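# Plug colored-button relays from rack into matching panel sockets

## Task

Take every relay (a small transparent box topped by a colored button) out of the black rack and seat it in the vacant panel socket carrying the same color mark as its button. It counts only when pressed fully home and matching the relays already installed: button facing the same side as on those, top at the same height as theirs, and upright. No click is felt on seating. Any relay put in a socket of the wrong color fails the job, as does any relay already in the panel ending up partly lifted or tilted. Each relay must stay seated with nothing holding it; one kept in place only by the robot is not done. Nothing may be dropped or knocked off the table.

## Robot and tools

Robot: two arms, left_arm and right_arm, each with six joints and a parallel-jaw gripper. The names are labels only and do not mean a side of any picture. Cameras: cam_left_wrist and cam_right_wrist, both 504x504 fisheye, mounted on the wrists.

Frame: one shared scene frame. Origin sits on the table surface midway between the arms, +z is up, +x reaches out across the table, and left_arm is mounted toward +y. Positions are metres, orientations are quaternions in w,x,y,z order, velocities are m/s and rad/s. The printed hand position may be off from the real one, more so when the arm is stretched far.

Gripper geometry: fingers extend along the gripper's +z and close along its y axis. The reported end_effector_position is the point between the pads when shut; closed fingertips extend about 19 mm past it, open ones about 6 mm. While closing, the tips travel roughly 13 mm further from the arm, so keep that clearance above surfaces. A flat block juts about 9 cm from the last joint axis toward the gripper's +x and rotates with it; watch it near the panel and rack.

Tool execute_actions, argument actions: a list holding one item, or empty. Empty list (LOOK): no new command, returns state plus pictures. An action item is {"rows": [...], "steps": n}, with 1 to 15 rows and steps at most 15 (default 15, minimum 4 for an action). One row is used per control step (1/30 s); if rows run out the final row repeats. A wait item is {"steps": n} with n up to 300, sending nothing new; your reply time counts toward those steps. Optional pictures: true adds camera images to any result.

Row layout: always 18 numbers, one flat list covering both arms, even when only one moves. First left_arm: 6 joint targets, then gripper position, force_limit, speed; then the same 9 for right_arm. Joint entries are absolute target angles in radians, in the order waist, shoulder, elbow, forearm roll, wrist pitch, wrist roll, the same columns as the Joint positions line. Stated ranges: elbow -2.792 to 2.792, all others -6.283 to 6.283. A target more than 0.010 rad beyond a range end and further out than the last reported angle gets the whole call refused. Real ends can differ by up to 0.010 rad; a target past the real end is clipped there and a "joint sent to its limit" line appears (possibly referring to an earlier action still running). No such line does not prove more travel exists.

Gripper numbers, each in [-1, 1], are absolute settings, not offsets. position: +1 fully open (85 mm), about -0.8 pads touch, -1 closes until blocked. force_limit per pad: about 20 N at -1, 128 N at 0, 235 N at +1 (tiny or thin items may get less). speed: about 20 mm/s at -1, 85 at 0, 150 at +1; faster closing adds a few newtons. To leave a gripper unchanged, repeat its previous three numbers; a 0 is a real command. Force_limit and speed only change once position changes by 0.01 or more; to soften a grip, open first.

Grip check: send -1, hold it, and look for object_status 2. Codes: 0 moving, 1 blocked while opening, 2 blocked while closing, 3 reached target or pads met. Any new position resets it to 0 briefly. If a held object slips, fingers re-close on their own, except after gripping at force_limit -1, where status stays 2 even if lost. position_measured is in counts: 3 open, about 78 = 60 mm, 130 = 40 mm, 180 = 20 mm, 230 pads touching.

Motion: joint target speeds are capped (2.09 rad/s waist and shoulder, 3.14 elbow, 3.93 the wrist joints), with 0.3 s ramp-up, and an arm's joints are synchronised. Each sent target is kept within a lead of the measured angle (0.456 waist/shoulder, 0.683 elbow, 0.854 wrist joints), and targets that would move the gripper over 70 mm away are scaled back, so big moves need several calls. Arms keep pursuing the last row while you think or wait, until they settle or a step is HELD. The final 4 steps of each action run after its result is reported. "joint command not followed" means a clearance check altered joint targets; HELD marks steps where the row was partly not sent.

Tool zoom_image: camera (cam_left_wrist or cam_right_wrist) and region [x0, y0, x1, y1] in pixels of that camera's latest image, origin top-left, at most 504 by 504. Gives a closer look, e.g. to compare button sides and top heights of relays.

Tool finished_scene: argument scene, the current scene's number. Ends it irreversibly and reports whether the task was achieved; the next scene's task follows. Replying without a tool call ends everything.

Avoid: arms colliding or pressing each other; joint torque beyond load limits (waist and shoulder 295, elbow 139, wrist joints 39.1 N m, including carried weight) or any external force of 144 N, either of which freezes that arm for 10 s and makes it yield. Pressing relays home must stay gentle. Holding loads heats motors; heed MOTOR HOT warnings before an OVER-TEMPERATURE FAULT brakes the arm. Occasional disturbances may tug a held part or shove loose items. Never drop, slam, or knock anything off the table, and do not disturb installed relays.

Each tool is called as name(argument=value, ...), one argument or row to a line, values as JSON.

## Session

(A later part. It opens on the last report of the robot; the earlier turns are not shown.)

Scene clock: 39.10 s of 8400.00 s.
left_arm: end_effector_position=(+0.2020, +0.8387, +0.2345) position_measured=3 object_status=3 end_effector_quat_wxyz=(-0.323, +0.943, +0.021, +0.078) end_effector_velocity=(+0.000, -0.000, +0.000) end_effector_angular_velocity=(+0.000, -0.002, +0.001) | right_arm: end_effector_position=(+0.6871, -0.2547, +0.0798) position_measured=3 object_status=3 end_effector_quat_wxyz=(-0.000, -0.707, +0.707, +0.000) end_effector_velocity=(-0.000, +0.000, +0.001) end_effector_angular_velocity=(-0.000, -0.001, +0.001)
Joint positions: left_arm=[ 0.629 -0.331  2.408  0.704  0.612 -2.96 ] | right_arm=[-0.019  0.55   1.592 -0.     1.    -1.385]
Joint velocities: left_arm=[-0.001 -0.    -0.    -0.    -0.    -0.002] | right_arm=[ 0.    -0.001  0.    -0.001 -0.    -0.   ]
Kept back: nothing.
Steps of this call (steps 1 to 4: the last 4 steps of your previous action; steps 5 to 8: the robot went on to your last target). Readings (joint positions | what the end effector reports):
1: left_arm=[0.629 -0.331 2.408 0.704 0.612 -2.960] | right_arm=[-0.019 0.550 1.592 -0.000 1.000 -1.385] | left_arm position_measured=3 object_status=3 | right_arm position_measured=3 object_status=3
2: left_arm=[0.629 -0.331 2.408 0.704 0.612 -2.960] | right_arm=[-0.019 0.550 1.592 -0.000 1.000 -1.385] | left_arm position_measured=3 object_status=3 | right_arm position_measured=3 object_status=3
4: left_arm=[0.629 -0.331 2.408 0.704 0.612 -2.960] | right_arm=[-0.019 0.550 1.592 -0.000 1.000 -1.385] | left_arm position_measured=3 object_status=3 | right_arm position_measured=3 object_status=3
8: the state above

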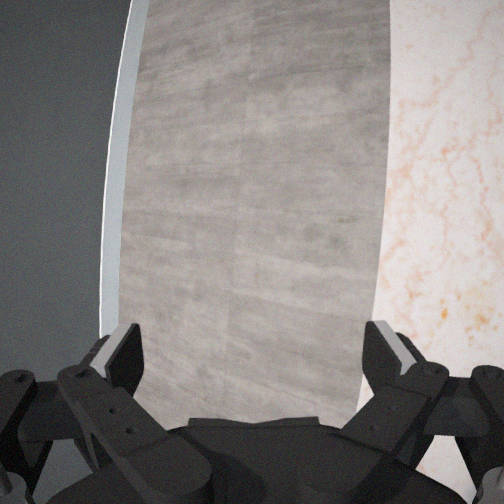

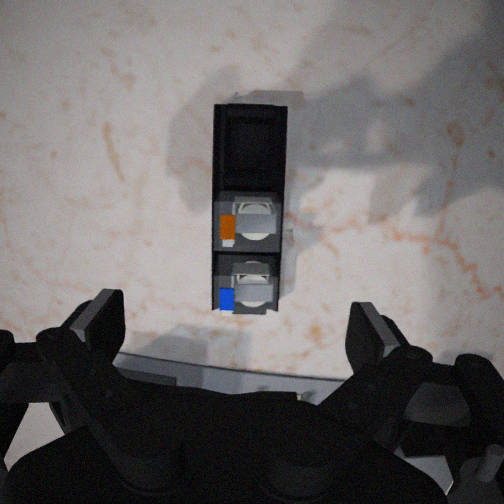

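execute_actions(
  actions=[
    {"rows":[[0.629,-0.331,2.408,0.704,0.612,-2.96,1,0,0,-0.0135,0.558,1.599,0,0.9846,-1.3803,1,-0.5,0.5],[0.629,-0.331,2.408,0.704,0.612,-2.96,1,0,0,-0.0135,0.558,1.599,0,0.9846,-1.3803,1,-0.5,0.5],[0.629,-0.331,2.408,0.704,0.612,-2.96,1,0,0,-0.0135,0.558,1.599,0,0.9846,-1.3803,1,-0.5,0.5],[0.629,-0.331,2.408,0.704,0.612,-2.96,1,0,0,-0.0135,0.5833,1.6188,0,0.9395,-1.3803,1,-0.5,0.5]],"steps":15},
  ],
  pictures=true,
)

Scene clock: 39.90 s of 8400.00 s.
left_arm: end_effector_position=(+0.2020, +0.8387, +0.2345) position_measured=3 object_status=3 end_effector_quat_wxyz=(-0.323, +0.943, +0.021, +0.078) end_effector_velocity=(-0.000, -0.000, -0.001) end_effector_angular_velocity=(-0.001, -0.000, +0.000) | right_arm: end_effector_position=(+0.6849, -0.2509, +0.0407) position_measured=3 object_status=3 end_effector_quat_wxyz=(-0.000, -0.707, +0.707, +0.000) end_effector_velocity=(+0.000, +0.000, +0.002) end_effector_angular_velocity=(+0.001, -0.002, -0.001)
Joint positions: left_arm=[ 0.629 -0.331  2.408  0.704  0.612 -2.96 ] | right_arm=[-0.013  0.584  1.619 -0.     0.94  -1.38 ]
Joint velocities: left_arm=[-0.    -0.     0.001  0.    -0.001 -0.001] | right_arm=[-0.    -0.003  0.     0.001  0.     0.001]
Steps of this call (steps 1 to 13: the robot went on to your last target; steps 14 to 24: the first 11 steps of this action). Readings (joint positions | what the end effector reports):
14: left_arm=[0.629 -0.331 2.408 0.704 0.612 -2.960] | right_arm=[-0.019 0.550 1.593 0.000 0.999 -1.385] | left_arm position_measured=3 object_status=3 | right_arm position_measured=3 object_status=3
15: left_arm=[0.629 -0.331 2.408 0.704 0.612 -2.960] | right_arm=[-0.017 0.552 1.595 0.000 0.993 -1.384] | left_arm position_measured=3 object_status=3 | right_arm position_measured=3 object_status=3
17: left_arm=[0.629 -0.331 2.408 0.704 0.612 -2.960] | right_arm=[-0.013 0.558 1.600 0.000 0.985 -1.381] | left_arm position_measured=3 object_status=3 | right_arm position_measured=3 object_status=3
21: left_arm=[0.629 -0.331 2.408 0.704 0.612 -2.960] | right_arm=[-0.013 0.584 1.620 -0.000 0.940 -1.380] | left_arm position_measured=3 object_status=3 | right_arm position_measured=3 object_status=3
24: the state above

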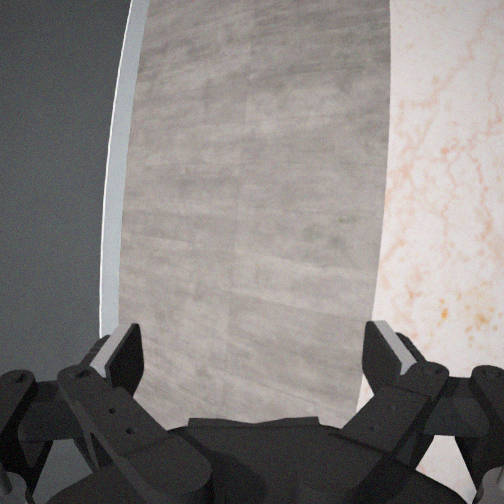

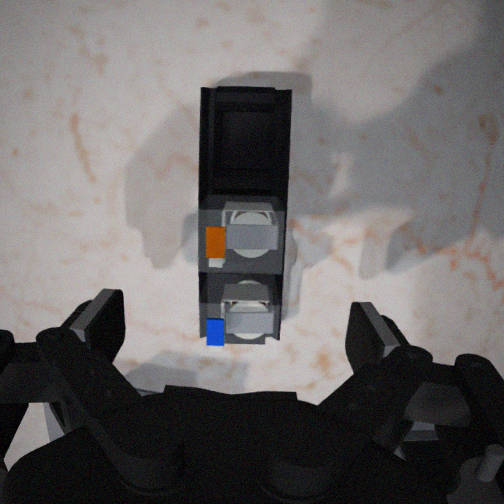

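Button at (215,331): matches. Grip.

execute_actions(
  actions=[
    {"rows":[[0.629,-0.331,2.408,0.704,0.612,-2.96,1,0,0,-0.0135,0.5833,1.6188,0,0.9395,-1.3803,-1,-0.5,0]],"steps":15},
  ],
)

execute_actions(
  actions=[
    {"steps":16},
  ],
  pictures=true,
)

Scene clock: 40.40 s of 8400.00 s.
left_arm: end_effector_position=(+0.2020, +0.8387, +0.2345) position_measured=3 object_status=3 end_effector_quat_wxyz=(-0.323, +0.943, +0.021, +0.078) end_effector_velocity=(-0.001, +0.000, -0.000) end_effector_angular_velocity=(-0.000, +0.000, +0.002) | right_arm: end_effector_position=(+0.6849, -0.2510, +0.0409) position_measured=64 object_status=0 end_effector_quat_wxyz=(-0.000, -0.707, +0.707, +0.000) end_effector_velocity=(+0.000, -0.000, +0.000) end_effector_angular_velocity=(+0.000, -0.001, -0.001)
Joint positions: left_arm=[ 0.629 -0.331  2.408  0.704  0.612 -2.96 ] | right_arm=[-0.013  0.583  1.619 -0.     0.94  -1.38 ]
Joint velocities: left_arm=[ 0.001  0.    -0.    -0.     0.001 -0.001] | right_arm=[-0.001 -0.    -0.     0.    -0.    -0.   ]
Steps of this call (steps 1 to 4: the last 4 steps of your previous action; steps 5 to 15: the first 11 steps of this action). Readings (joint positions | what the end effector reports):
5: left_arm=[0.629 -0.331 2.408 0.704 0.612 -2.960] | right_arm=[-0.013 0.583 1.619 -0.000 0.940 -1.380] | left_arm position_measured=3 object_status=3 | right_arm position_measured=3 object_status=0
6: left_arm=[0.629 -0.331 2.408 0.704 0.612 -2.960] | right_arm=[-0.013 0.583 1.619 -0.000 0.940 -1.380] | left_arm position_measured=3 object_status=3 | right_arm position_measured=4 object_status=0
8: left_arm=[0.629 -0.331 2.408 0.704 0.612 -2.960] | right_arm=[-0.013 0.583 1.619 -0.000 0.940 -1.380] | left_arm position_measured=3 object_status=3 | right_arm position_measured=13 object_status=0
12: left_arm=[0.629 -0.331 2.408 0.704 0.612 -2.960] | right_arm=[-0.013 0.583 1.619 -0.000 0.940 -1.380] | left_arm position_measured=3 object_status=3 | right_arm position_measured=41 object_status=0
15: the state above

Scene clock: 40.93 s of 8400.00 s.
left_arm: end_effector_position=(+0.2020, +0.8387, +0.2345) position_measured=3 object_status=3 end_effector_quat_wxyz=(-0.323, +0.943, +0.021, +0.078) end_effector_velocity=(-0.001, +0.001, -0.000) end_effector_angular_velocity=(-0.000, -0.001, +0.004) | right_arm: end_effector_position=(+0.6849, -0.2510, +0.0409) position_measured=164 object_status=0 end_effector_quat_wxyz=(+0.000, -0.707, +0.707, -0.000) end_effector_velocity=(-0.000, +0.000, -0.002) end_effector_angular_velocity=(-0.001, +0.002, +0.000)
Joint positions: left_arm=[ 0.629 -0.331  2.408  0.704  0.612 -2.96 ] | right_arm=[-0.014  0.583  1.619  0.     0.939 -1.38 ]
Joint velocities: left_arm=[ 0.004  0.     0.     0.    -0.001 -0.001] | right_arm=[ 0.     0.003 -0.    -0.    -0.     0.   ]
Kept back: nothing.
Steps of this call (steps 1 to 4: the last 4 steps of your previous action; steps 5 to 15: the robot went on to your last target; step 16: nothing new was sent). Readings (joint positions | what the end effector reports):
1: left_arm=[0.629 -0.331 2.408 0.704 0.612 -2.960] | right_arm=[-0.013 0.583 1.619 0.000 0.940 -1.380] | left_arm position_measured=3 object_status=3 | right_arm position_measured=71 object_status=0
2: left_arm=[0.629 -0.331 2.408 0.704 0.612 -2.960] | right_arm=[-0.013 0.583 1.619 0.000 0.940 -1.380] | left_arm position_measured=3 object_status=3 | right_arm position_measured=79 object_status=0
4: left_arm=[0.629 -0.331 2.408 0.704 0.612 -2.960] | right_arm=[-0.013 0.583 1.619 0.000 0.940 -1.380] | left_arm position_measured=3 object_status=3 | right_arm position_measured=94 object_status=0
8: left_arm=[0.629 -0.331 2.408 0.704 0.612 -2.960] | right_arm=[-0.014 0.583 1.619 -0.000 0.939 -1.380] | left_arm position_measured=3 object_status=3 | right_arm position_measured=124 object_status=0
16: the state above
All arms were judged still, so your last target was given up. Only a new action makes them travel on or press farther. Fingers that are still opening or closing keep moving.

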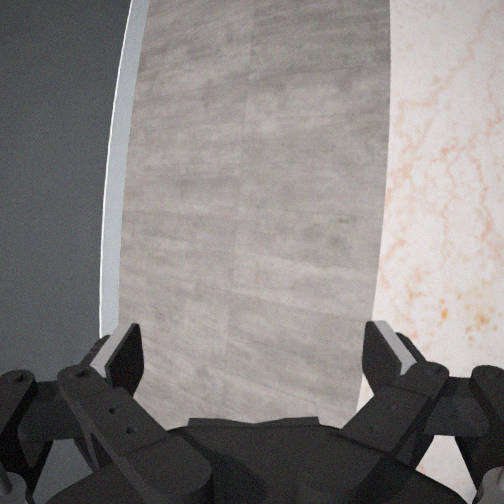

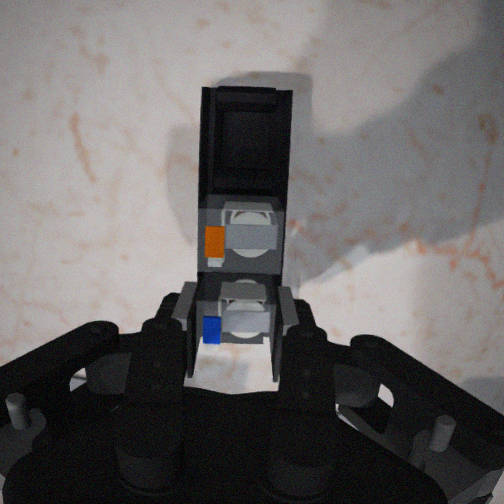

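execute_actions(
  actions=[
    {"rows":[[0.629,-0.331,2.408,0.704,0.612,-2.96,1,0,0,-0.0135,0.473,1.528,0,1.1406,-1.3803,-1,-0.5,0]],"steps":15},
  ],
)

execute_actions(
  actions=[
    {"rows":[[0.629,-0.331,2.408,0.704,0.612,-2.96,1,0,0,0.221,0.551,1.404,0,1.1866,2.1258,-1,-0.5,0]],"steps":15},
  ],
)

execute_actions(
  actions=[
    {"steps":24},
  ],
)

execute_actions(
  actions=[
    {"rows":[[0.629,-0.331,2.408,0.704,0.612,-2.96,1,0,0,0.221,0.590,1.4414,0,1.1102,2.1258,-1,-0.5,0]],"steps":15},
  ],
  pictures=true,
)

Scene clock: 41.83 s of 8400.00 s.
left_arm: end_effector_position=(+0.2020, +0.8387, +0.2345) position_measured=3 object_status=3 end_effector_quat_wxyz=(-0.323, +0.943, +0.021, +0.078) end_effector_velocity=(+0.000, +0.000, -0.000) end_effector_angular_velocity=(-0.000, -0.000, -0.000) | right_arm: end_effector_position=(+0.6826, -0.2514, +0.1723) position_measured=164 object_status=2 end_effector_quat_wxyz=(+0.000, -0.707, +0.707, -0.000) end_effector_velocity=(-0.004, +0.000, -0.007) end_effector_angular_velocity=(-0.003, +0.016, +0.001)
Joint positions: left_arm=[ 0.629 -0.331  2.408  0.704  0.612 -2.96 ] | right_arm=[-0.014  0.473  1.528  0.     1.14  -1.38 ]
Joint velocities: left_arm=[-0.  0. -0.  0. -0. -0.] | right_arm=[ 0.001  0.007  0.003  0.     0.006 -0.   ]
Steps of this call (steps 1 to 16: nothing new was sent; steps 17 to 27: the first 11 steps of this action). Readings (joint positions | what the end effector reports):
17: left_arm=[0.629 -0.331 2.408 0.704 0.612 -2.960] | right_arm=[-0.014 0.583 1.619 0.000 0.939 -1.380] | left_arm position_measured=3 object_status=3 | right_arm position_measured=164 object_status=2
18: left_arm=[0.629 -0.331 2.408 0.704 0.612 -2.960] | right_arm=[-0.014 0.580 1.616 0.000 0.946 -1.380] | left_arm position_measured=3 object_status=3 | right_arm position_measured=164 object_status=2
20: left_arm=[0.629 -0.331 2.408 0.704 0.612 -2.960] | right_arm=[-0.014 0.552 1.592 0.000 0.999 -1.380] | left_arm position_measured=3 object_status=3 | right_arm position_measured=164 object_status=2
24: left_arm=[0.629 -0.331 2.408 0.704 0.612 -2.960] | right_arm=[-0.014 0.483 1.536 0.000 1.122 -1.380] | left_arm position_measured=3 object_status=3 | right_arm position_measured=164 object_status=2
27: the state above

Scene clock: 42.33 s of 8400.00 s.
left_arm: end_effector_position=(+0.2020, +0.8387, +0.2345) position_measured=3 object_status=3 end_effector_quat_wxyz=(-0.323, +0.943, +0.021, +0.078) end_effector_velocity=(+0.001, +0.000, +0.001) end_effector_angular_velocity=(+0.001, -0.002, +0.001) | right_arm: end_effector_position=(+0.6803, -0.1438, +0.1725) position_measured=164 object_status=2 end_effector_quat_wxyz=(+0.000, -0.528, +0.849, -0.000) end_effector_velocity=(-0.035, +0.364, -0.001) end_effector_angular_velocity=(-0.001, +0.001, -2.380)
Joint positions: left_arm=[ 0.629 -0.331  2.408  0.704  0.612 -2.96 ] | right_arm=[ 0.117  0.516  1.459 -0.     1.166 -0.793]
Joint velocities: left_arm=[-0.    -0.    -0.001  0.    -0.    -0.002] | right_arm=[ 0.434  0.145 -0.229 -0.001  0.085  2.815]
Steps of this call (steps 1 to 4: the last 4 steps of your previous action; steps 5 to 15: the first 11 steps of this action). Readings (joint positions | what the end effector reports):
5: left_arm=[0.629 -0.331 2.408 0.704 0.612 -2.960] | right_arm=[-0.013 0.473 1.528 0.000 1.141 -1.380] | left_arm position_measured=3 object_status=3 | right_arm position_measured=164 object_status=2
6: left_arm=[0.629 -0.331 2.408 0.704 0.612 -2.960] | right_arm=[-0.012 0.474 1.527 -0.000 1.141 -1.373] | left_arm position_measured=3 object_status=3 | right_arm position_measured=164 object_status=2
8: left_arm=[0.629 -0.331 2.408 0.704 0.612 -2.960] | right_arm=[0.004 0.479 1.519 -0.000 1.144 -1.317] | left_arm position_measured=3 object_status=3 | right_arm position_measured=164 object_status=2
12: left_arm=[0.629 -0.331 2.408 0.704 0.612 -2.960] | right_arm=[0.070 0.501 1.484 -0.000 1.157 -1.052] | left_arm position_measured=3 object_status=3 | right_arm position_measured=164 object_status=2
15: the state above

Scene clock: 43.13 s of 8400.00 s.
left_arm: end_effector_position=(+0.2020, +0.8387, +0.2345) position_measured=3 object_status=3 end_effector_quat_wxyz=(-0.323, +0.943, +0.021, +0.078) end_effector_velocity=(+0.000, -0.000, -0.000) end_effector_angular_velocity=(-0.000, -0.000, -0.000) | right_arm: end_effector_position=(+0.6667, -0.0562, +0.1720) position_measured=164 object_status=2 end_effector_quat_wxyz=(+0.000, +0.718, +0.697, -0.000) end_effector_velocity=(-0.001, +0.004, -0.000) end_effector_angular_velocity=(-0.000, +0.000, -1.574)
Joint positions: left_arm=[ 0.629 -0.331  2.408  0.704  0.612 -2.96 ] | right_arm=[ 0.221  0.551  1.404 -0.     1.187  2.025]
Joint velocities: left_arm=[-0.001 -0.     0.     0.    -0.    -0.001] | right_arm=[ 0.005  0.002 -0.002 -0.     0.001  1.579]
Kept back: nothing.
Steps of this call (steps 1 to 4: the last 4 steps of your previous action; steps 5 to 24: the robot went on to your last target). Readings (joint positions | what the end effector reports):
1: left_arm=[0.629 -0.331 2.408 0.704 0.612 -2.960] | right_arm=[0.131 0.521 1.452 -0.000 1.169 -0.693] | left_arm position_measured=3 object_status=3 | right_arm position_measured=164 object_status=2
2: left_arm=[0.629 -0.331 2.408 0.704 0.612 -2.960] | right_arm=[0.145 0.526 1.444 -0.000 1.172 -0.586] | left_arm position_measured=3 object_status=3 | right_arm position_measured=164 object_status=2
4: left_arm=[0.629 -0.331 2.408 0.704 0.612 -2.960] | right_arm=[0.169 0.534 1.431 -0.000 1.176 -0.345] | left_arm position_measured=3 object_status=3 | right_arm position_measured=164 object_status=2
8: left_arm=[0.629 -0.331 2.408 0.704 0.612 -2.960] | right_arm=[0.200 0.544 1.415 -0.000 1.183 0.169] | left_arm position_measured=3 object_status=3 | right_arm position_measured=164 object_status=2
24: the state above

Scene clock: 43.50 s of 8400.00 s.
left_arm: end_effector_position=(+0.2020, +0.8387, +0.2345) position_measured=3 object_status=3 end_effector_quat_wxyz=(-0.323, +0.943, +0.021, +0.078) end_effector_velocity=(-0.001, +0.000, -0.000) end_effector_angular_velocity=(-0.001, +0.001, +0.001) | right_arm: end_effector_position=(+0.6693, -0.0547, +0.1199) position_measured=164 object_status=2 end_effector_quat_wxyz=(-0.000, +0.752, +0.660, -0.000) end_effector_velocity=(-0.001, -0.000, +0.001) end_effector_angular_velocity=(+0.001, -0.001, -0.001)
Joint positions: left_arm=[ 0.629 -0.331  2.408  0.704  0.612 -2.96 ] | right_arm=[ 0.221  0.59   1.441 -0.     1.11   2.126]
Joint velocities: left_arm=[ 0.001  0.     0.    -0.     0.001  0.001] | right_arm=[ 0.    -0.003  0.003  0.    -0.001  0.001]
Steps of this call (steps 1 to 11: the first 11 steps of this action). Readings (joint positions | what the end effector reports):
1: left_arm=[0.629 -0.331 2.408 0.704 0.612 -2.960] | right_arm=[0.221 0.551 1.404 -0.000 1.187 2.071] | left_arm position_measured=3 object_status=3 | right_arm position_measured=164 object_status=2
2: left_arm=[0.629 -0.331 2.408 0.704 0.612 -2.960] | right_arm=[0.221 0.553 1.406 0.000 1.182 2.103] | left_arm position_measured=3 object_status=3 | right_arm position_measured=164 object_status=2
4: left_arm=[0.629 -0.331 2.408 0.704 0.612 -2.960] | right_arm=[0.221 0.575 1.429 0.000 1.136 2.125] | left_arm position_measured=3 object_status=3 | right_arm position_measured=164 object_status=2
8: left_arm=[0.629 -0.331 2.408 0.704 0.612 -2.960] | right_arm=[0.221 0.591 1.441 -0.000 1.110 2.126] | left_arm position_measured=3 object_status=3 | right_arm position_measured=164 object_status=2
11: the state above

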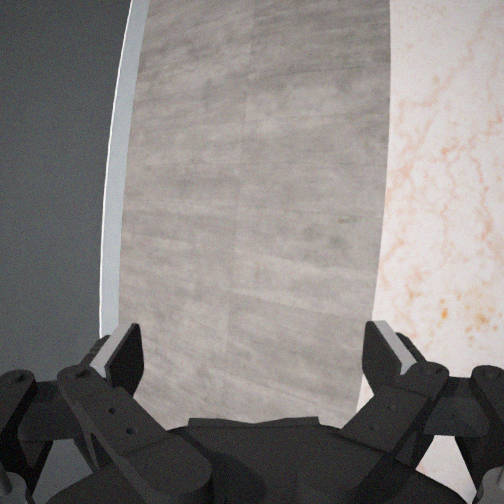

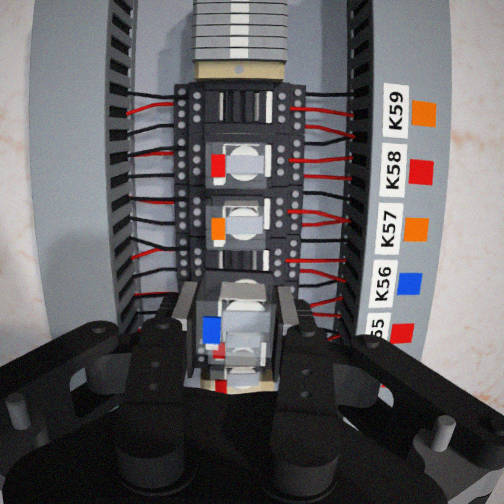

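execute_actions(
  actions=[
    {"rows":[[0.629,-0.331,2.408,0.704,0.612,-2.96,1,0,0,0.221,0.6042,1.4531,0,1.0843,2.1258,-1,-0.5,0]],"steps":12},
  ],
  pictures=true,
)

Scene clock: 43.90 s of 8400.00 s.
left_arm: end_effector_position=(+0.2020, +0.8387, +0.2345) position_measured=3 object_status=3 end_effector_quat_wxyz=(-0.323, +0.943, +0.021, +0.078) end_effector_velocity=(+0.000, -0.000, -0.000) end_effector_angular_velocity=(-0.000, +0.000, -0.001) | right_arm: end_effector_position=(+0.6699, -0.0546, +0.1021) position_measured=164 object_status=2 end_effector_quat_wxyz=(-0.000, +0.752, +0.660, -0.000) end_effector_velocity=(+0.000, -0.001, -0.000) end_effector_angular_velocity=(+0.000, +0.000, -0.001)
Joint positions: left_arm=[ 0.629 -0.331  2.408  0.704  0.612 -2.96 ] | right_arm=[ 0.221  0.604  1.453 -0.     1.084  2.126]
Joint velocities: left_arm=[-0.001  0.     0.     0.     0.    -0.   ] | right_arm=[-0.001  0.    -0.     0.    -0.     0.   ]
Steps of this call (steps 1 to 4: the last 4 steps of your previous action; steps 5 to 12: the first 8 steps of this action). Readings (joint positions | what the end effector reports):
5: left_arm=[0.629 -0.331 2.408 0.704 0.612 -2.960] | right_arm=[0.221 0.590 1.441 0.000 1.110 2.126] | left_arm position_measured=3 object_status=3 | right_arm position_measured=164 object_status=2
6: left_arm=[0.629 -0.331 2.408 0.704 0.612 -2.960] | right_arm=[0.221 0.593 1.444 0.000 1.103 2.126] | left_arm position_measured=3 object_status=3 | right_arm position_measured=164 object_status=2
8: left_arm=[0.629 -0.331 2.408 0.704 0.612 -2.960] | right_arm=[0.221 0.604 1.454 -0.000 1.085 2.126] | left_arm position_measured=3 object_status=3 | right_arm position_measured=164 object_status=2
12: the state above

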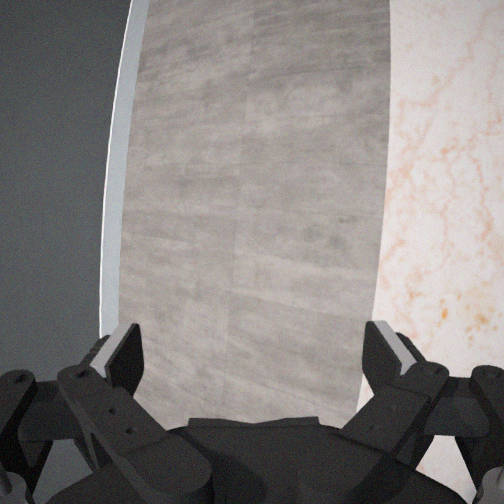

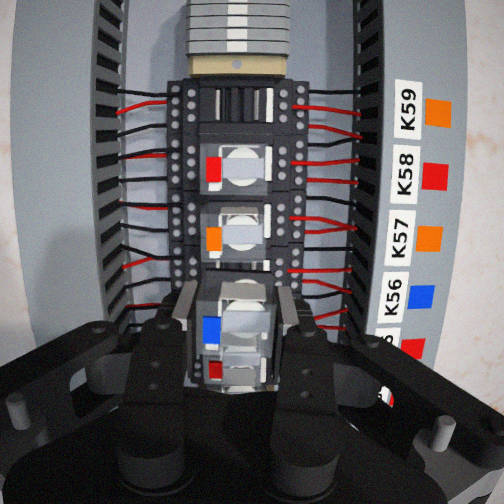

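execute_actions(
  actions=[
    {"rows":[[0.629,-0.331,2.408,0.704,0.612,-2.96,1,0,0,0.221,0.6085,1.4565,0,1.0766,2.1258,-1,-0.5,0],[0.629,-0.331,2.408,0.704,0.612,-2.96,1,0,0,0.221,0.6125,1.4598,0,1.0693,2.1258,-1,-0.5,0],[0.629,-0.331,2.408,0.704,0.612,-2.96,1,0,0,0.221,0.6165,1.4632,0,1.0619,2.1258,-1,-0.5,0],[0.629,-0.331,2.408,0.704,0.612,-2.96,1,0,0,0.221,0.618,1.4647,0,1.0589,2.1258,-1,-0.5,0],[0.629,-0.331,2.408,0.704,0.612,-2.96,1,0,0,0.221,0.6196,1.4663,0,1.0557,2.1258,-1,-0.5,0],[0.629,-0.331,2.408,0.704,0.612,-2.96,1,0,0,0.221,0.6212,1.4679,0,1.0525,2.1258,-1,-0.5,0],[0.629,-0.331,2.408,0.704,0.612,-2.96,1,0,0,0.221,0.6228,1.4695,0,1.0493,2.1258,-1,-0.5,0],[0.629,-0.331,2.408,0.704,0.612,-2.96,1,0,0,0.221,0.6244,1.4711,0,1.0461,2.1258,-1,-0.5,0],[0.629,-0.331,2.408,0.704,0.612,-2.96,1,0,0,0.221,0.6259,1.4726,0,1.0431,2.1258,-1,-0.5,0]],"steps":15},
  ],
  pictures=true,
)

Scene clock: 44.57 s of 8400.00 s.
left_arm: end_effector_position=(+0.2020, +0.8387, +0.2345) position_measured=3 object_status=3 end_effector_quat_wxyz=(-0.323, +0.943, +0.021, +0.078) end_effector_velocity=(+0.000, +0.000, +0.001) end_effector_angular_velocity=(+0.000, +0.000, +0.000) | right_arm: end_effector_position=(+0.6696, -0.0546, +0.0743) position_measured=164 object_status=2 end_effector_quat_wxyz=(-0.000, +0.752, +0.660, -0.000) end_effector_velocity=(-0.000, -0.000, -0.008) end_effector_angular_velocity=(-0.001, +0.001, +0.000)
Joint positions: left_arm=[ 0.629 -0.331  2.408  0.704  0.612 -2.96 ] | right_arm=[0.221 0.626 1.473 0.    1.043 2.126]
Joint velocities: left_arm=[-0.    -0.    -0.001  0.     0.001 -0.   ] | right_arm=[-0.     0.007  0.005 -0.001 -0.011  0.   ]
Steps of this call (steps 1 to 4: the last 4 steps of your previous action; steps 5 to 9: the robot went on to your last target; steps 10 to 20: the first 11 steps of this action). Readings (joint positions | what the end effector reports):
10: left_arm=[0.629 -0.331 2.408 0.704 0.612 -2.960] | right_arm=[0.221 0.604 1.453 -0.000 1.084 2.126] | left_arm position_measured=3 object_status=3 | right_arm position_measured=164 object_status=2
11: left_arm=[0.629 -0.331 2.408 0.704 0.612 -2.960] | right_arm=[0.221 0.606 1.455 0.000 1.080 2.126] | left_arm position_measured=3 object_status=3 | right_arm position_measured=164 object_status=2
13: left_arm=[0.629 -0.331 2.408 0.704 0.612 -2.960] | right_arm=[0.221 0.614 1.462 0.000 1.066 2.126] | left_arm position_measured=3 object_status=3 | right_arm position_measured=164 object_status=2
17: left_arm=[0.629 -0.331 2.408 0.704 0.612 -2.960] | right_arm=[0.221 0.622 1.469 0.000 1.050 2.126] | left_arm position_measured=3 object_status=3 | right_arm position_measured=164 object_status=2
20: the state above

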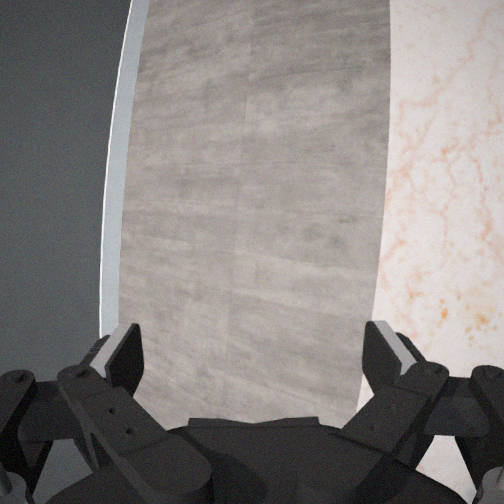

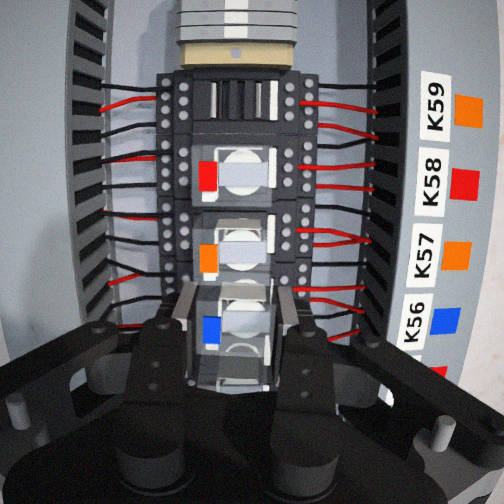

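Going in with no slip. Continue to ~0.066.

execute_actions(
  actions=[
    {"rows":[[0.629,-0.331,2.408,0.704,0.612,-2.96,1,0,0,0.221,0.627,1.4737,0,1.0409,2.1258,-1,-0.5,0],[0.629,-0.331,2.408,0.704,0.612,-2.96,1,0,0,0.221,0.628,1.4747,0,1.0389,2.1258,-1,-0.5,0],[0.629,-0.331,2.408,0.704,0.612,-2.96,1,0,0,0.221,0.629,1.4757,0,1.0369,2.1258,-1,-0.5,0],[0.629,-0.331,2.408,0.704,0.612,-2.96,1,0,0,0.221,0.630,1.4767,0,1.0349,2.1258,-1,-0.5,0],[0.629,-0.331,2.408,0.704,0.612,-2.96,1,0,0,0.221,0.631,1.4777,0,1.0329,2.1258,-1,-0.5,0],[0.629,-0.331,2.408,0.704,0.612,-2.96,1,0,0,0.221,0.632,1.4787,0,1.0309,2.1258,-1,-0.5,0],[0.629,-0.331,2.408,0.704,0.612,-2.96,1,0,0,0.221,0.6328,1.4795,0,1.0293,2.1258,-1,-0.5,0]],"steps":15},
  ],
  pictures=true,
)

Scene clock: 45.17 s of 8400.00 s.
left_arm: end_effector_position=(+0.2020, +0.8387, +0.2345) position_measured=3 object_status=3 end_effector_quat_wxyz=(-0.323, +0.943, +0.021, +0.078) end_effector_velocity=(+0.000, +0.000, +0.000) end_effector_angular_velocity=(+0.000, -0.001, +0.000) | right_arm: end_effector_position=(+0.6695, -0.0547, +0.0664) position_measured=164 object_status=2 end_effector_quat_wxyz=(+0.000, +0.752, +0.660, +0.001) end_effector_velocity=(-0.001, +0.000, -0.003) end_effector_angular_velocity=(-0.001, +0.001, +0.001)
Joint positions: left_arm=[ 0.629 -0.331  2.408  0.704  0.612 -2.96 ] | right_arm=[ 0.221  0.632  1.479 -0.     1.03   2.126]
Joint velocities: left_arm=[ 0.001  0.    -0.    -0.    -0.002 -0.   ] | right_arm=[ 0.001  0.002  0.003 -0.    -0.004  0.   ]
Steps of this call (steps 1 to 4: the last 4 steps of your previous action; steps 5 to 7: the robot went on to your last target; steps 8 to 18: the first 11 steps of this action). Readings (joint positions | what the end effector reports):
8: left_arm=[0.629 -0.331 2.408 0.704 0.612 -2.960] | right_arm=[0.221 0.626 1.473 0.000 1.043 2.126] | left_arm position_measured=3 object_status=3 | right_arm position_measured=164 object_status=2
9: left_arm=[0.629 -0.331 2.408 0.704 0.612 -2.960] | right_arm=[0.221 0.627 1.473 0.000 1.041 2.126] | left_arm position_measured=3 object_status=3 | right_arm position_measured=164 object_status=2
11: left_arm=[0.629 -0.331 2.408 0.704 0.612 -2.960] | right_arm=[0.221 0.629 1.475 0.000 1.038 2.126] | left_arm position_measured=3 object_status=3 | right_arm position_measured=164 object_status=2
15: left_arm=[0.629 -0.331 2.408 0.704 0.612 -2.960] | right_arm=[0.221 0.631 1.478 -0.000 1.031 2.126] | left_arm position_measured=3 object_status=3 | right_arm position_measured=164 object_status=2
18: the state above

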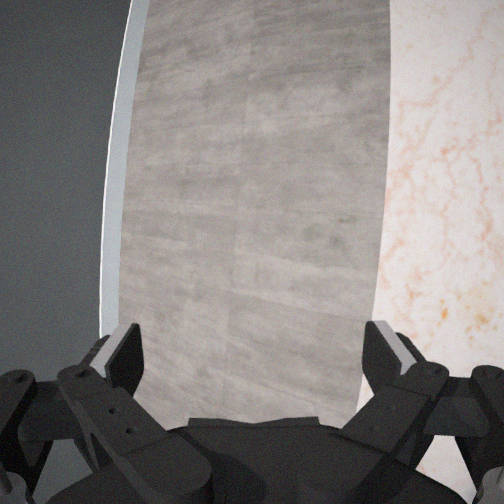

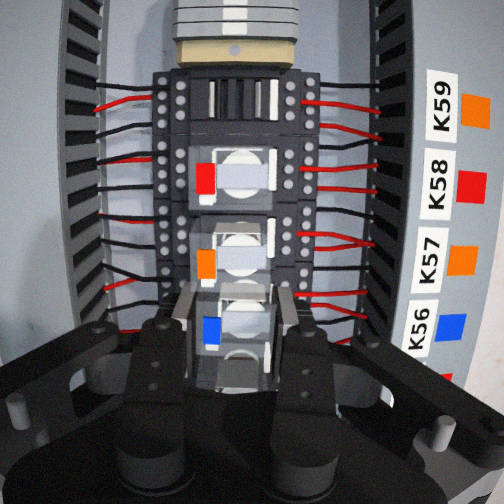

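execute_actions(
  actions=[
    {"rows":[[0.629,-0.331,2.408,0.704,0.612,-2.96,1,0,0,0.221,0.6334,1.4801,0,1.0281,2.1258,-1,-0.5,0],[0.629,-0.331,2.408,0.704,0.612,-2.96,1,0,0,0.221,0.634,1.4807,0,1.0269,2.1258,-1,-0.5,0]],"steps":12},
  ],
  pictures=true,
)

Scene clock: 55.23 s of 8400.00 s.
left_arm: end_effector_position=(+0.2020, +0.8387, +0.2345) position_measured=3 object_status=3 end_effector_quat_wxyz=(-0.323, +0.943, +0.021, +0.078) end_effector_velocity=(+0.000, -0.001, -0.001) end_effector_angular_velocity=(-0.001, +0.001, -0.001) | right_arm: end_effector_position=(+0.6700, -0.0545, +0.0680) position_measured=164 object_status=2 end_effector_quat_wxyz=(+0.000, +0.752, +0.660, +0.001) end_effector_velocity=(+0.000, -0.000, -0.000) end_effector_angular_velocity=(-0.000, +0.000, -0.000)
Joint positions: left_arm=[ 0.629 -0.331  2.408  0.704  0.612 -2.96 ] | right_arm=[ 0.221  0.63   1.478 -0.     1.031  2.126]
Joint velocities: left_arm=[-0.001  0.     0.001 -0.     0.    -0.   ] | right_arm=[-0.     0.001 -0.    -0.     0.     0.   ]
FORCE FAULT: contact force on the right arm reached its limit, and that arm stopped for 10 seconds. The contact can be on any part of that arm, not only on its tool. That arm's remaining commands of this call were not run. That arm holds still and accepts commands again. Move the arm away from the contact; if what it grips holds it there, let go first. Pushing or pulling that hard again can fault the arm again.
Kept back: nothing.
The stop of the right arm began at step 2 of this call (marked STOPPED below). From that step on that arm followed nothing that you had sent. 15 of its steps, steps kept back included, did not run and will not run. The other arm was sent all steps of this action in this call, none kept back. Nothing is kept back now, and the robot has no last target.
Steps of this call (steps 1 to 4: the last 4 steps of your previous action; steps 5 to 12: the first 8 steps of this action; steps 13 to 16: the last 4 steps of this action, not kept back; steps 17 to 302: the stop continued). Readings (joint positions | what the end effector reports):
1: left_arm=[0.629 -0.331 2.408 0.704 0.612 -2.960] | right_arm=[0.221 0.631 1.479 -0.000 1.030 2.126] | left_arm position_measured=3 object_status=3 | right_arm position_measured=164 object_status=2
2: left_arm=[0.629 -0.331 2.408 0.704 0.612 -2.960] | right_arm=[0.221 0.631 1.478 -0.000 1.030 2.126] | left_arm position_measured=3 object_status=3 | right_arm position_measured=164 object_status=2 STOPPED (the right arm)
4: left_arm=[0.629 -0.331 2.408 0.704 0.612 -2.960] | right_arm=[0.221 0.630 1.478 -0.000 1.031 2.126] | left_arm position_measured=3 object_status=3 | right_arm position_measured=164 object_status=2
8: left_arm=[0.629 -0.331 2.408 0.704 0.612 -2.960] | right_arm=[0.221 0.630 1.478 -0.000 1.031 2.126] | left_arm position_measured=3 object_status=3 | right_arm position_measured=164 object_status=2
302: the state above

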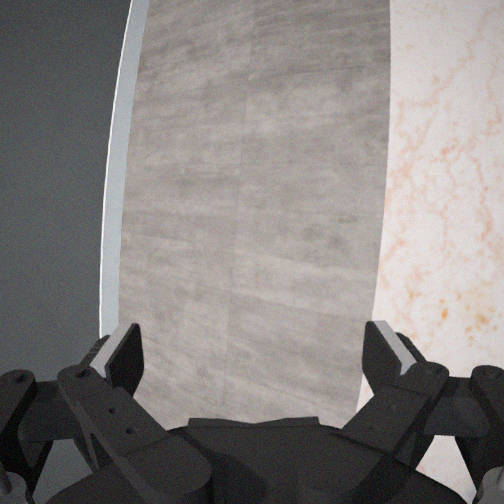

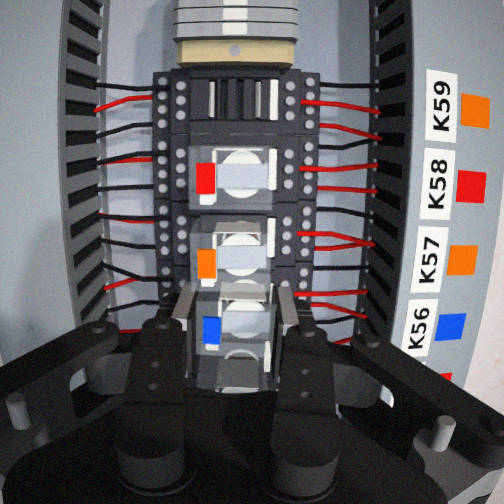

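execute_actions(
  actions=[
    {"rows":[[0.629,-0.331,2.408,0.704,0.612,-2.96,1,0,0,0.221,0.631,1.4778,0,1.0328,2.1258,-1,-0.5,0],[0.629,-0.331,2.408,0.704,0.612,-2.96,1,0,0,0.221,0.631,1.4778,0,1.0328,2.1258,-1,-0.5,0],[0.629,-0.331,2.408,0.704,0.612,-2.96,1,0,0,0.221,0.631,1.4778,0,1.0328,2.1258,-1,-0.5,0],[0.629,-0.331,2.408,0.704,0.612,-2.96,1,0,0,0.221,0.631,1.4778,0,1.0328,2.1258,-1,-0.5,0],[0.629,-0.331,2.408,0.704,0.612,-2.96,1,0,0,0.221,0.631,1.4778,0,1.0328,2.1258,0.25,-0.5,0.5]],"steps":15},
  ],
)

execute_actions(
  actions=[
    {"rows":[[0.629,-0.331,2.408,0.704,0.612,-2.96,1,0,0,0.221,0.6165,1.4632,0,1.0619,2.1258,0.25,-0.5,0.5],[0.629,-0.331,2.408,0.704,0.612,-2.96,1,0,0,0.221,0.6165,1.4632,0,1.0619,2.1258,0.25,-0.5,0.5],[0.629,-0.331,2.408,0.704,0.612,-2.96,1,0,0,0.221,0.6165,1.4632,0,1.0619,2.1258,0.25,-0.5,0.5],[0.629,-0.331,2.408,0.704,0.612,-2.96,1,0,0,0.221,0.567,1.42,0,1.1546,2.1258,0.25,-0.5,0.5]],"steps":15},
  ],
  pictures=true,
)

Scene clock: 55.93 s of 8400.00 s.
left_arm: end_effector_position=(+0.2020, +0.8387, +0.2345) position_measured=3 object_status=3 end_effector_quat_wxyz=(-0.323, +0.943, +0.021, +0.078) end_effector_velocity=(-0.000, -0.000, -0.000) end_effector_angular_velocity=(-0.000, +0.002, -0.001) | right_arm: end_effector_position=(+0.6694, -0.0548, +0.0675) position_measured=122 object_status=0 end_effector_quat_wxyz=(+0.000, +0.752, +0.660, -0.000) end_effector_velocity=(-0.000, +0.000, +0.000) end_effector_angular_velocity=(-0.000, +0.000, +0.001)
Joint positions: left_arm=[ 0.629 -0.331  2.408  0.704  0.612 -2.96 ] | right_arm=[ 0.221  0.631  1.478 -0.     1.033  2.126]
Joint velocities: left_arm=[-0.    -0.     0.     0.     0.001  0.001] | right_arm=[ 0.001 -0.     0.    -0.     0.    -0.   ]
Steps of this call (steps 1 to 10: nothing new was sent; steps 11 to 21: the first 11 steps of this action). Readings (joint positions | what the end effector reports):
11: left_arm=[0.629 -0.331 2.408 0.704 0.612 -2.960] | right_arm=[0.221 0.630 1.478 -0.000 1.031 2.126] | left_arm position_measured=3 object_status=3 | right_arm position_measured=164 object_status=2
12: left_arm=[0.629 -0.331 2.408 0.704 0.612 -2.960] | right_arm=[0.221 0.630 1.478 -0.000 1.032 2.126] | left_arm position_measured=3 object_status=3 | right_arm position_measured=164 object_status=2
14: left_arm=[0.629 -0.331 2.408 0.704 0.612 -2.960] | right_arm=[0.221 0.630 1.478 -0.000 1.032 2.126] | left_arm position_measured=3 object_status=3 | right_arm position_measured=164 object_status=2
18: left_arm=[0.629 -0.331 2.408 0.704 0.612 -2.960] | right_arm=[0.221 0.631 1.478 -0.000 1.033 2.126] | left_arm position_measured=3 object_status=3 | right_arm position_measured=151 object_status=0
21: the state above

Scene clock: 56.43 s of 8400.00 s.
left_arm: end_effector_position=(+0.2020, +0.8387, +0.2345) position_measured=3 object_status=3 end_effector_quat_wxyz=(-0.323, +0.943, +0.021, +0.078) end_effector_velocity=(+0.000, +0.000, +0.000) end_effector_angular_velocity=(+0.000, -0.001, +0.000) | right_arm: end_effector_position=(+0.6678, -0.0555, +0.1505) position_measured=98 object_status=3 end_effector_quat_wxyz=(-0.000, +0.752, +0.660, +0.000) end_effector_velocity=(-0.000, -0.000, -0.001) end_effector_angular_velocity=(-0.001, +0.001, +0.000)
Joint positions: left_arm=[ 0.629 -0.331  2.408  0.704  0.612 -2.96 ] | right_arm=[0.221 0.567 1.42  0.    1.154 2.126]
Joint velocities: left_arm=[ 0.001  0.    -0.     0.    -0.001 -0.   ] | right_arm=[-0.     0.001 -0.    -0.     0.     0.   ]
Steps of this call (steps 1 to 4: the last 4 steps of your previous action; steps 5 to 15: the first 11 steps of this action). Readings (joint positions | what the end effector reports):
5: left_arm=[0.629 -0.331 2.408 0.704 0.612 -2.960] | right_arm=[0.221 0.631 1.478 -0.000 1.033 2.126] | left_arm position_measured=3 object_status=3 | right_arm position_measured=99 object_status=0
6: left_arm=[0.629 -0.331 2.408 0.704 0.612 -2.960] | right_arm=[0.221 0.628 1.475 -0.000 1.040 2.126] | left_arm position_measured=3 object_status=3 | right_arm position_measured=98 object_status=0
8: left_arm=[0.629 -0.331 2.408 0.704 0.612 -2.960] | right_arm=[0.221 0.617 1.462 0.000 1.061 2.126] | left_arm position_measured=3 object_status=3 | right_arm position_measured=98 object_status=0
12: left_arm=[0.629 -0.331 2.408 0.704 0.612 -2.960] | right_arm=[0.221 0.572 1.424 0.000 1.144 2.126] | left_arm position_measured=3 object_status=3 | right_arm position_measured=98 object_status=0
15: the state above

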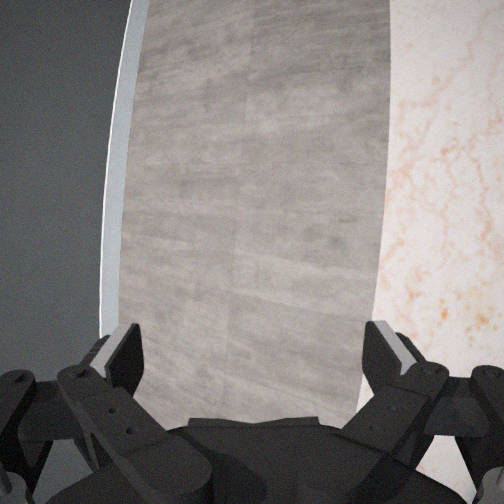

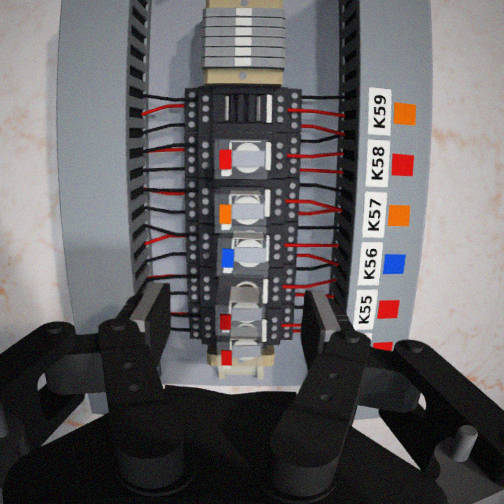

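zoom_image(
  camera="cam_right_wrist",
  region=[170,130,320,390],
)

Region (170, 130, 320, 390) of cam_right_wrist's 504x504 image, scaled by 1.938, with more detail than that image has; it fills the left 291 columns of this view, and the rest is white.

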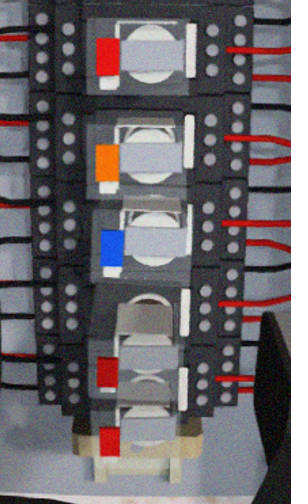

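execute_actions(
  actions=[
    {"rows":[[0.629,-0.331,2.408,0.704,0.612,-2.96,1,0,0,0.1477,0.514,1.509,0,1.1186,2.0525,0.25,-0.5,0.5]],"steps":15},
  ],
  pictures=true,
)

zoom_image(
  camera="cam_right_wrist",
  region=[160,20,330,270],
)

Scene clock: 57.20 s of 8400.00 s.
left_arm: end_effector_position=(+0.2020, +0.8387, +0.2345) position_measured=3 object_status=3 end_effector_quat_wxyz=(-0.323, +0.943, +0.021, +0.078) end_effector_velocity=(-0.000, +0.000, -0.000) end_effector_angular_velocity=(-0.001, +0.000, +0.002) | right_arm: end_effector_position=(+0.6594, -0.1243, +0.1489) position_measured=98 object_status=3 end_effector_quat_wxyz=(+0.000, +0.752, +0.660, -0.000) end_effector_velocity=(-0.001, -0.001, -0.001) end_effector_angular_velocity=(+0.000, +0.002, -0.000)
Joint positions: left_arm=[ 0.629 -0.331  2.408  0.704  0.612 -2.96 ] | right_arm=[ 0.148  0.514  1.509 -0.     1.119  2.053]
Joint velocities: left_arm=[ 0.     0.    -0.     0.     0.001 -0.001] | right_arm=[-0.001  0.     0.002  0.001 -0.001 -0.001]
Steps of this call (steps 1 to 4: the last 4 steps of your previous action; steps 5 to 12: the robot went on to your last target; steps 13 to 23: the first 11 steps of this action). Readings (joint positions | what the end effector reports):
13: left_arm=[0.629 -0.331 2.408 0.704 0.612 -2.960] | right_arm=[0.221 0.567 1.420 0.000 1.155 2.126] | left_arm position_measured=3 object_status=3 | right_arm position_measured=98 object_status=3
14: left_arm=[0.629 -0.331 2.408 0.704 0.612 -2.960] | right_arm=[0.217 0.565 1.424 0.000 1.154 2.122] | left_arm position_measured=3 object_status=3 | right_arm position_measured=98 object_status=3
16: left_arm=[0.629 -0.331 2.408 0.704 0.612 -2.960] | right_arm=[0.188 0.544 1.461 0.000 1.139 2.093] | left_arm position_measured=3 object_status=3 | right_arm position_measured=98 object_status=3
20: left_arm=[0.629 -0.331 2.408 0.704 0.612 -2.960] | right_arm=[0.148 0.514 1.509 -0.000 1.119 2.053] | left_arm position_measured=3 object_status=3 | right_arm position_measured=98 object_status=3
23: the state above

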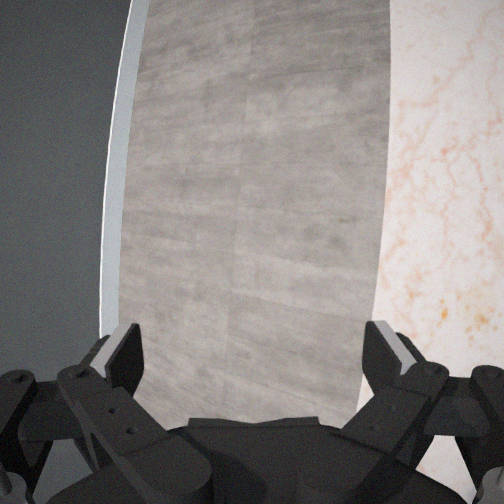

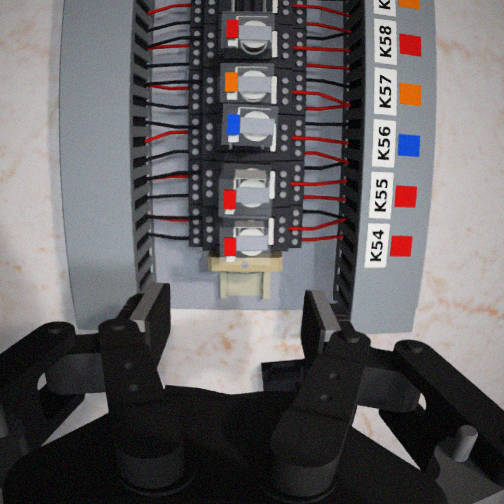

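Region (160, 20, 330, 270) of cam_right_wrist's 504x504 image, scaled by 2.016, with more detail than that image has; it fills the left 343 columns of this view, and the rest is white.

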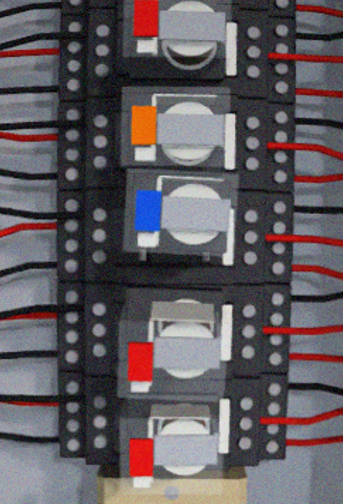

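execute_actions(
  actions=[
    {"rows":[[0.629,-0.331,2.408,0.704,0.612,-2.96,1,0,0,0.2361,0.528,1.485,0,1.1286,0.5697,0.25,-0.5,0.5]],"steps":15},
  ],
)

execute_actions(
  actions=[
    {"steps":10},
  ],
  pictures=true,
)

Scene clock: 58.53 s of 8400.00 s.
left_arm: end_effector_position=(+0.2020, +0.8387, +0.2345) position_measured=3 object_status=3 end_effector_quat_wxyz=(-0.323, +0.943, +0.021, +0.078) end_effector_velocity=(-0.000, +0.000, -0.000) end_effector_angular_velocity=(+0.000, +0.000, -0.000) | right_arm: end_effector_position=(+0.6456, -0.0773, +0.1496) position_measured=98 object_status=3 end_effector_quat_wxyz=(+0.000, +0.450, +0.893, +0.000) end_effector_velocity=(-0.048, +0.147, -0.000) end_effector_angular_velocity=(-0.002, +0.003, +4.003)
Joint positions: left_arm=[ 0.629 -0.331  2.408  0.704  0.612 -2.96 ] | right_arm=[0.208 0.523 1.493 0.    1.125 1.345]
Joint velocities: left_arm=[ 0.001  0.     0.     0.    -0.001  0.001] | right_arm=[ 0.189  0.032 -0.051  0.     0.023 -3.814]
Steps of this call (steps 1 to 4: the last 4 steps of your previous action; steps 5 to 15: the robot went on to your last target; steps 16 to 29: nothing new was sent; steps 30 to 40: the first 11 steps of this action). Readings (joint positions | what the end effector reports):
30: left_arm=[0.629 -0.331 2.408 0.704 0.612 -2.960] | right_arm=[0.148 0.514 1.509 0.000 1.119 2.052] | left_arm position_measured=3 object_status=3 | right_arm position_measured=98 object_status=3
31: left_arm=[0.629 -0.331 2.408 0.704 0.612 -2.960] | right_arm=[0.148 0.514 1.509 0.000 1.119 2.045] | left_arm position_measured=3 object_status=3 | right_arm position_measured=98 object_status=3
33: left_arm=[0.629 -0.331 2.408 0.704 0.612 -2.960] | right_arm=[0.154 0.514 1.507 0.000 1.119 1.989] | left_arm position_measured=3 object_status=3 | right_arm position_measured=98 object_status=3
37: left_arm=[0.629 -0.331 2.408 0.704 0.612 -2.960] | right_arm=[0.183 0.519 1.499 0.000 1.122 1.704] | left_arm position_measured=3 object_status=3 | right_arm position_measured=98 object_status=3
40: the state above

Scene clock: 58.87 s of 8400.00 s.
left_arm: end_effector_position=(+0.2020, +0.8387, +0.2345) position_measured=3 object_status=3 end_effector_quat_wxyz=(-0.323, +0.943, +0.021, +0.078) end_effector_velocity=(+0.000, +0.000, +0.000) end_effector_angular_velocity=(+0.000, +0.000, -0.001) | right_arm: end_effector_position=(+0.6380, -0.0554, +0.1497) position_measured=98 object_status=3 end_effector_quat_wxyz=(+0.000, +0.067, +0.998, +0.000) end_effector_velocity=(-0.001, +0.001, -0.001) end_effector_angular_velocity=(-0.001, +0.002, +0.208)
Joint positions: left_arm=[ 0.629 -0.331  2.408  0.704  0.612 -2.96 ] | right_arm=[0.236 0.528 1.485 0.    1.129 0.573]
Joint velocities: left_arm=[-0.     0.001 -0.001  0.     0.     0.001] | right_arm=[ 0.002  0.002 -0.     0.     0.    -0.206]
Kept back: nothing.
Steps of this call (steps 1 to 4: the last 4 steps of your previous action; steps 5 to 10: the robot went on to your last target). Readings (joint positions | what the end effector reports):
1: left_arm=[0.629 -0.331 2.408 0.704 0.612 -2.960] | right_arm=[0.214 0.524 1.491 0.000 1.126 1.216] | left_arm position_measured=3 object_status=3 | right_arm position_measured=98 object_status=3
2: left_arm=[0.629 -0.331 2.408 0.704 0.612 -2.960] | right_arm=[0.218 0.525 1.490 0.000 1.127 1.091] | left_arm position_measured=3 object_status=3 | right_arm position_measured=98 object_status=3
4: left_arm=[0.629 -0.331 2.408 0.704 0.612 -2.960] | right_arm=[0.226 0.526 1.488 0.000 1.127 0.876] | left_arm position_measured=3 object_status=3 | right_arm position_measured=98 object_status=3
8: left_arm=[0.629 -0.331 2.408 0.704 0.612 -2.960] | right_arm=[0.235 0.528 1.485 0.000 1.128 0.616] | left_arm position_measured=3 object_status=3 | right_arm position_measured=98 object_status=3
10: the state above

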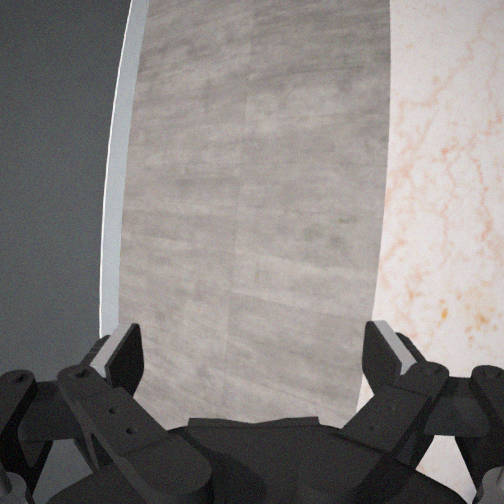

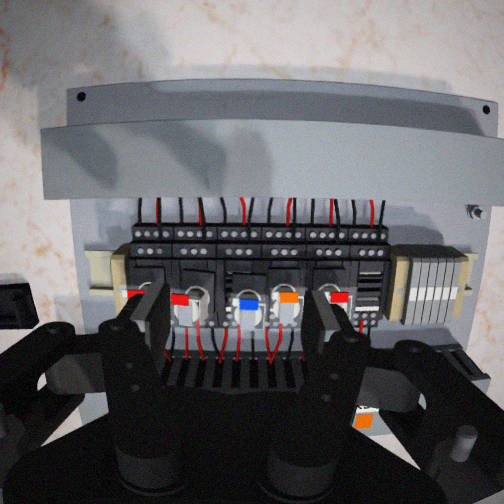

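zoom_image(
  camera="cam_right_wrist",
  region=[110,220,400,360],
)

Region (110, 220, 400, 360) of cam_right_wrist's 504x504 image, scaled by 1.738, with more detail than that image has; it fills the top 243 rows of this view, and the rest is white.

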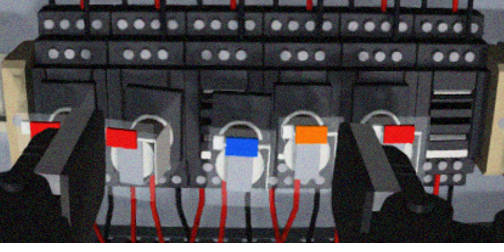

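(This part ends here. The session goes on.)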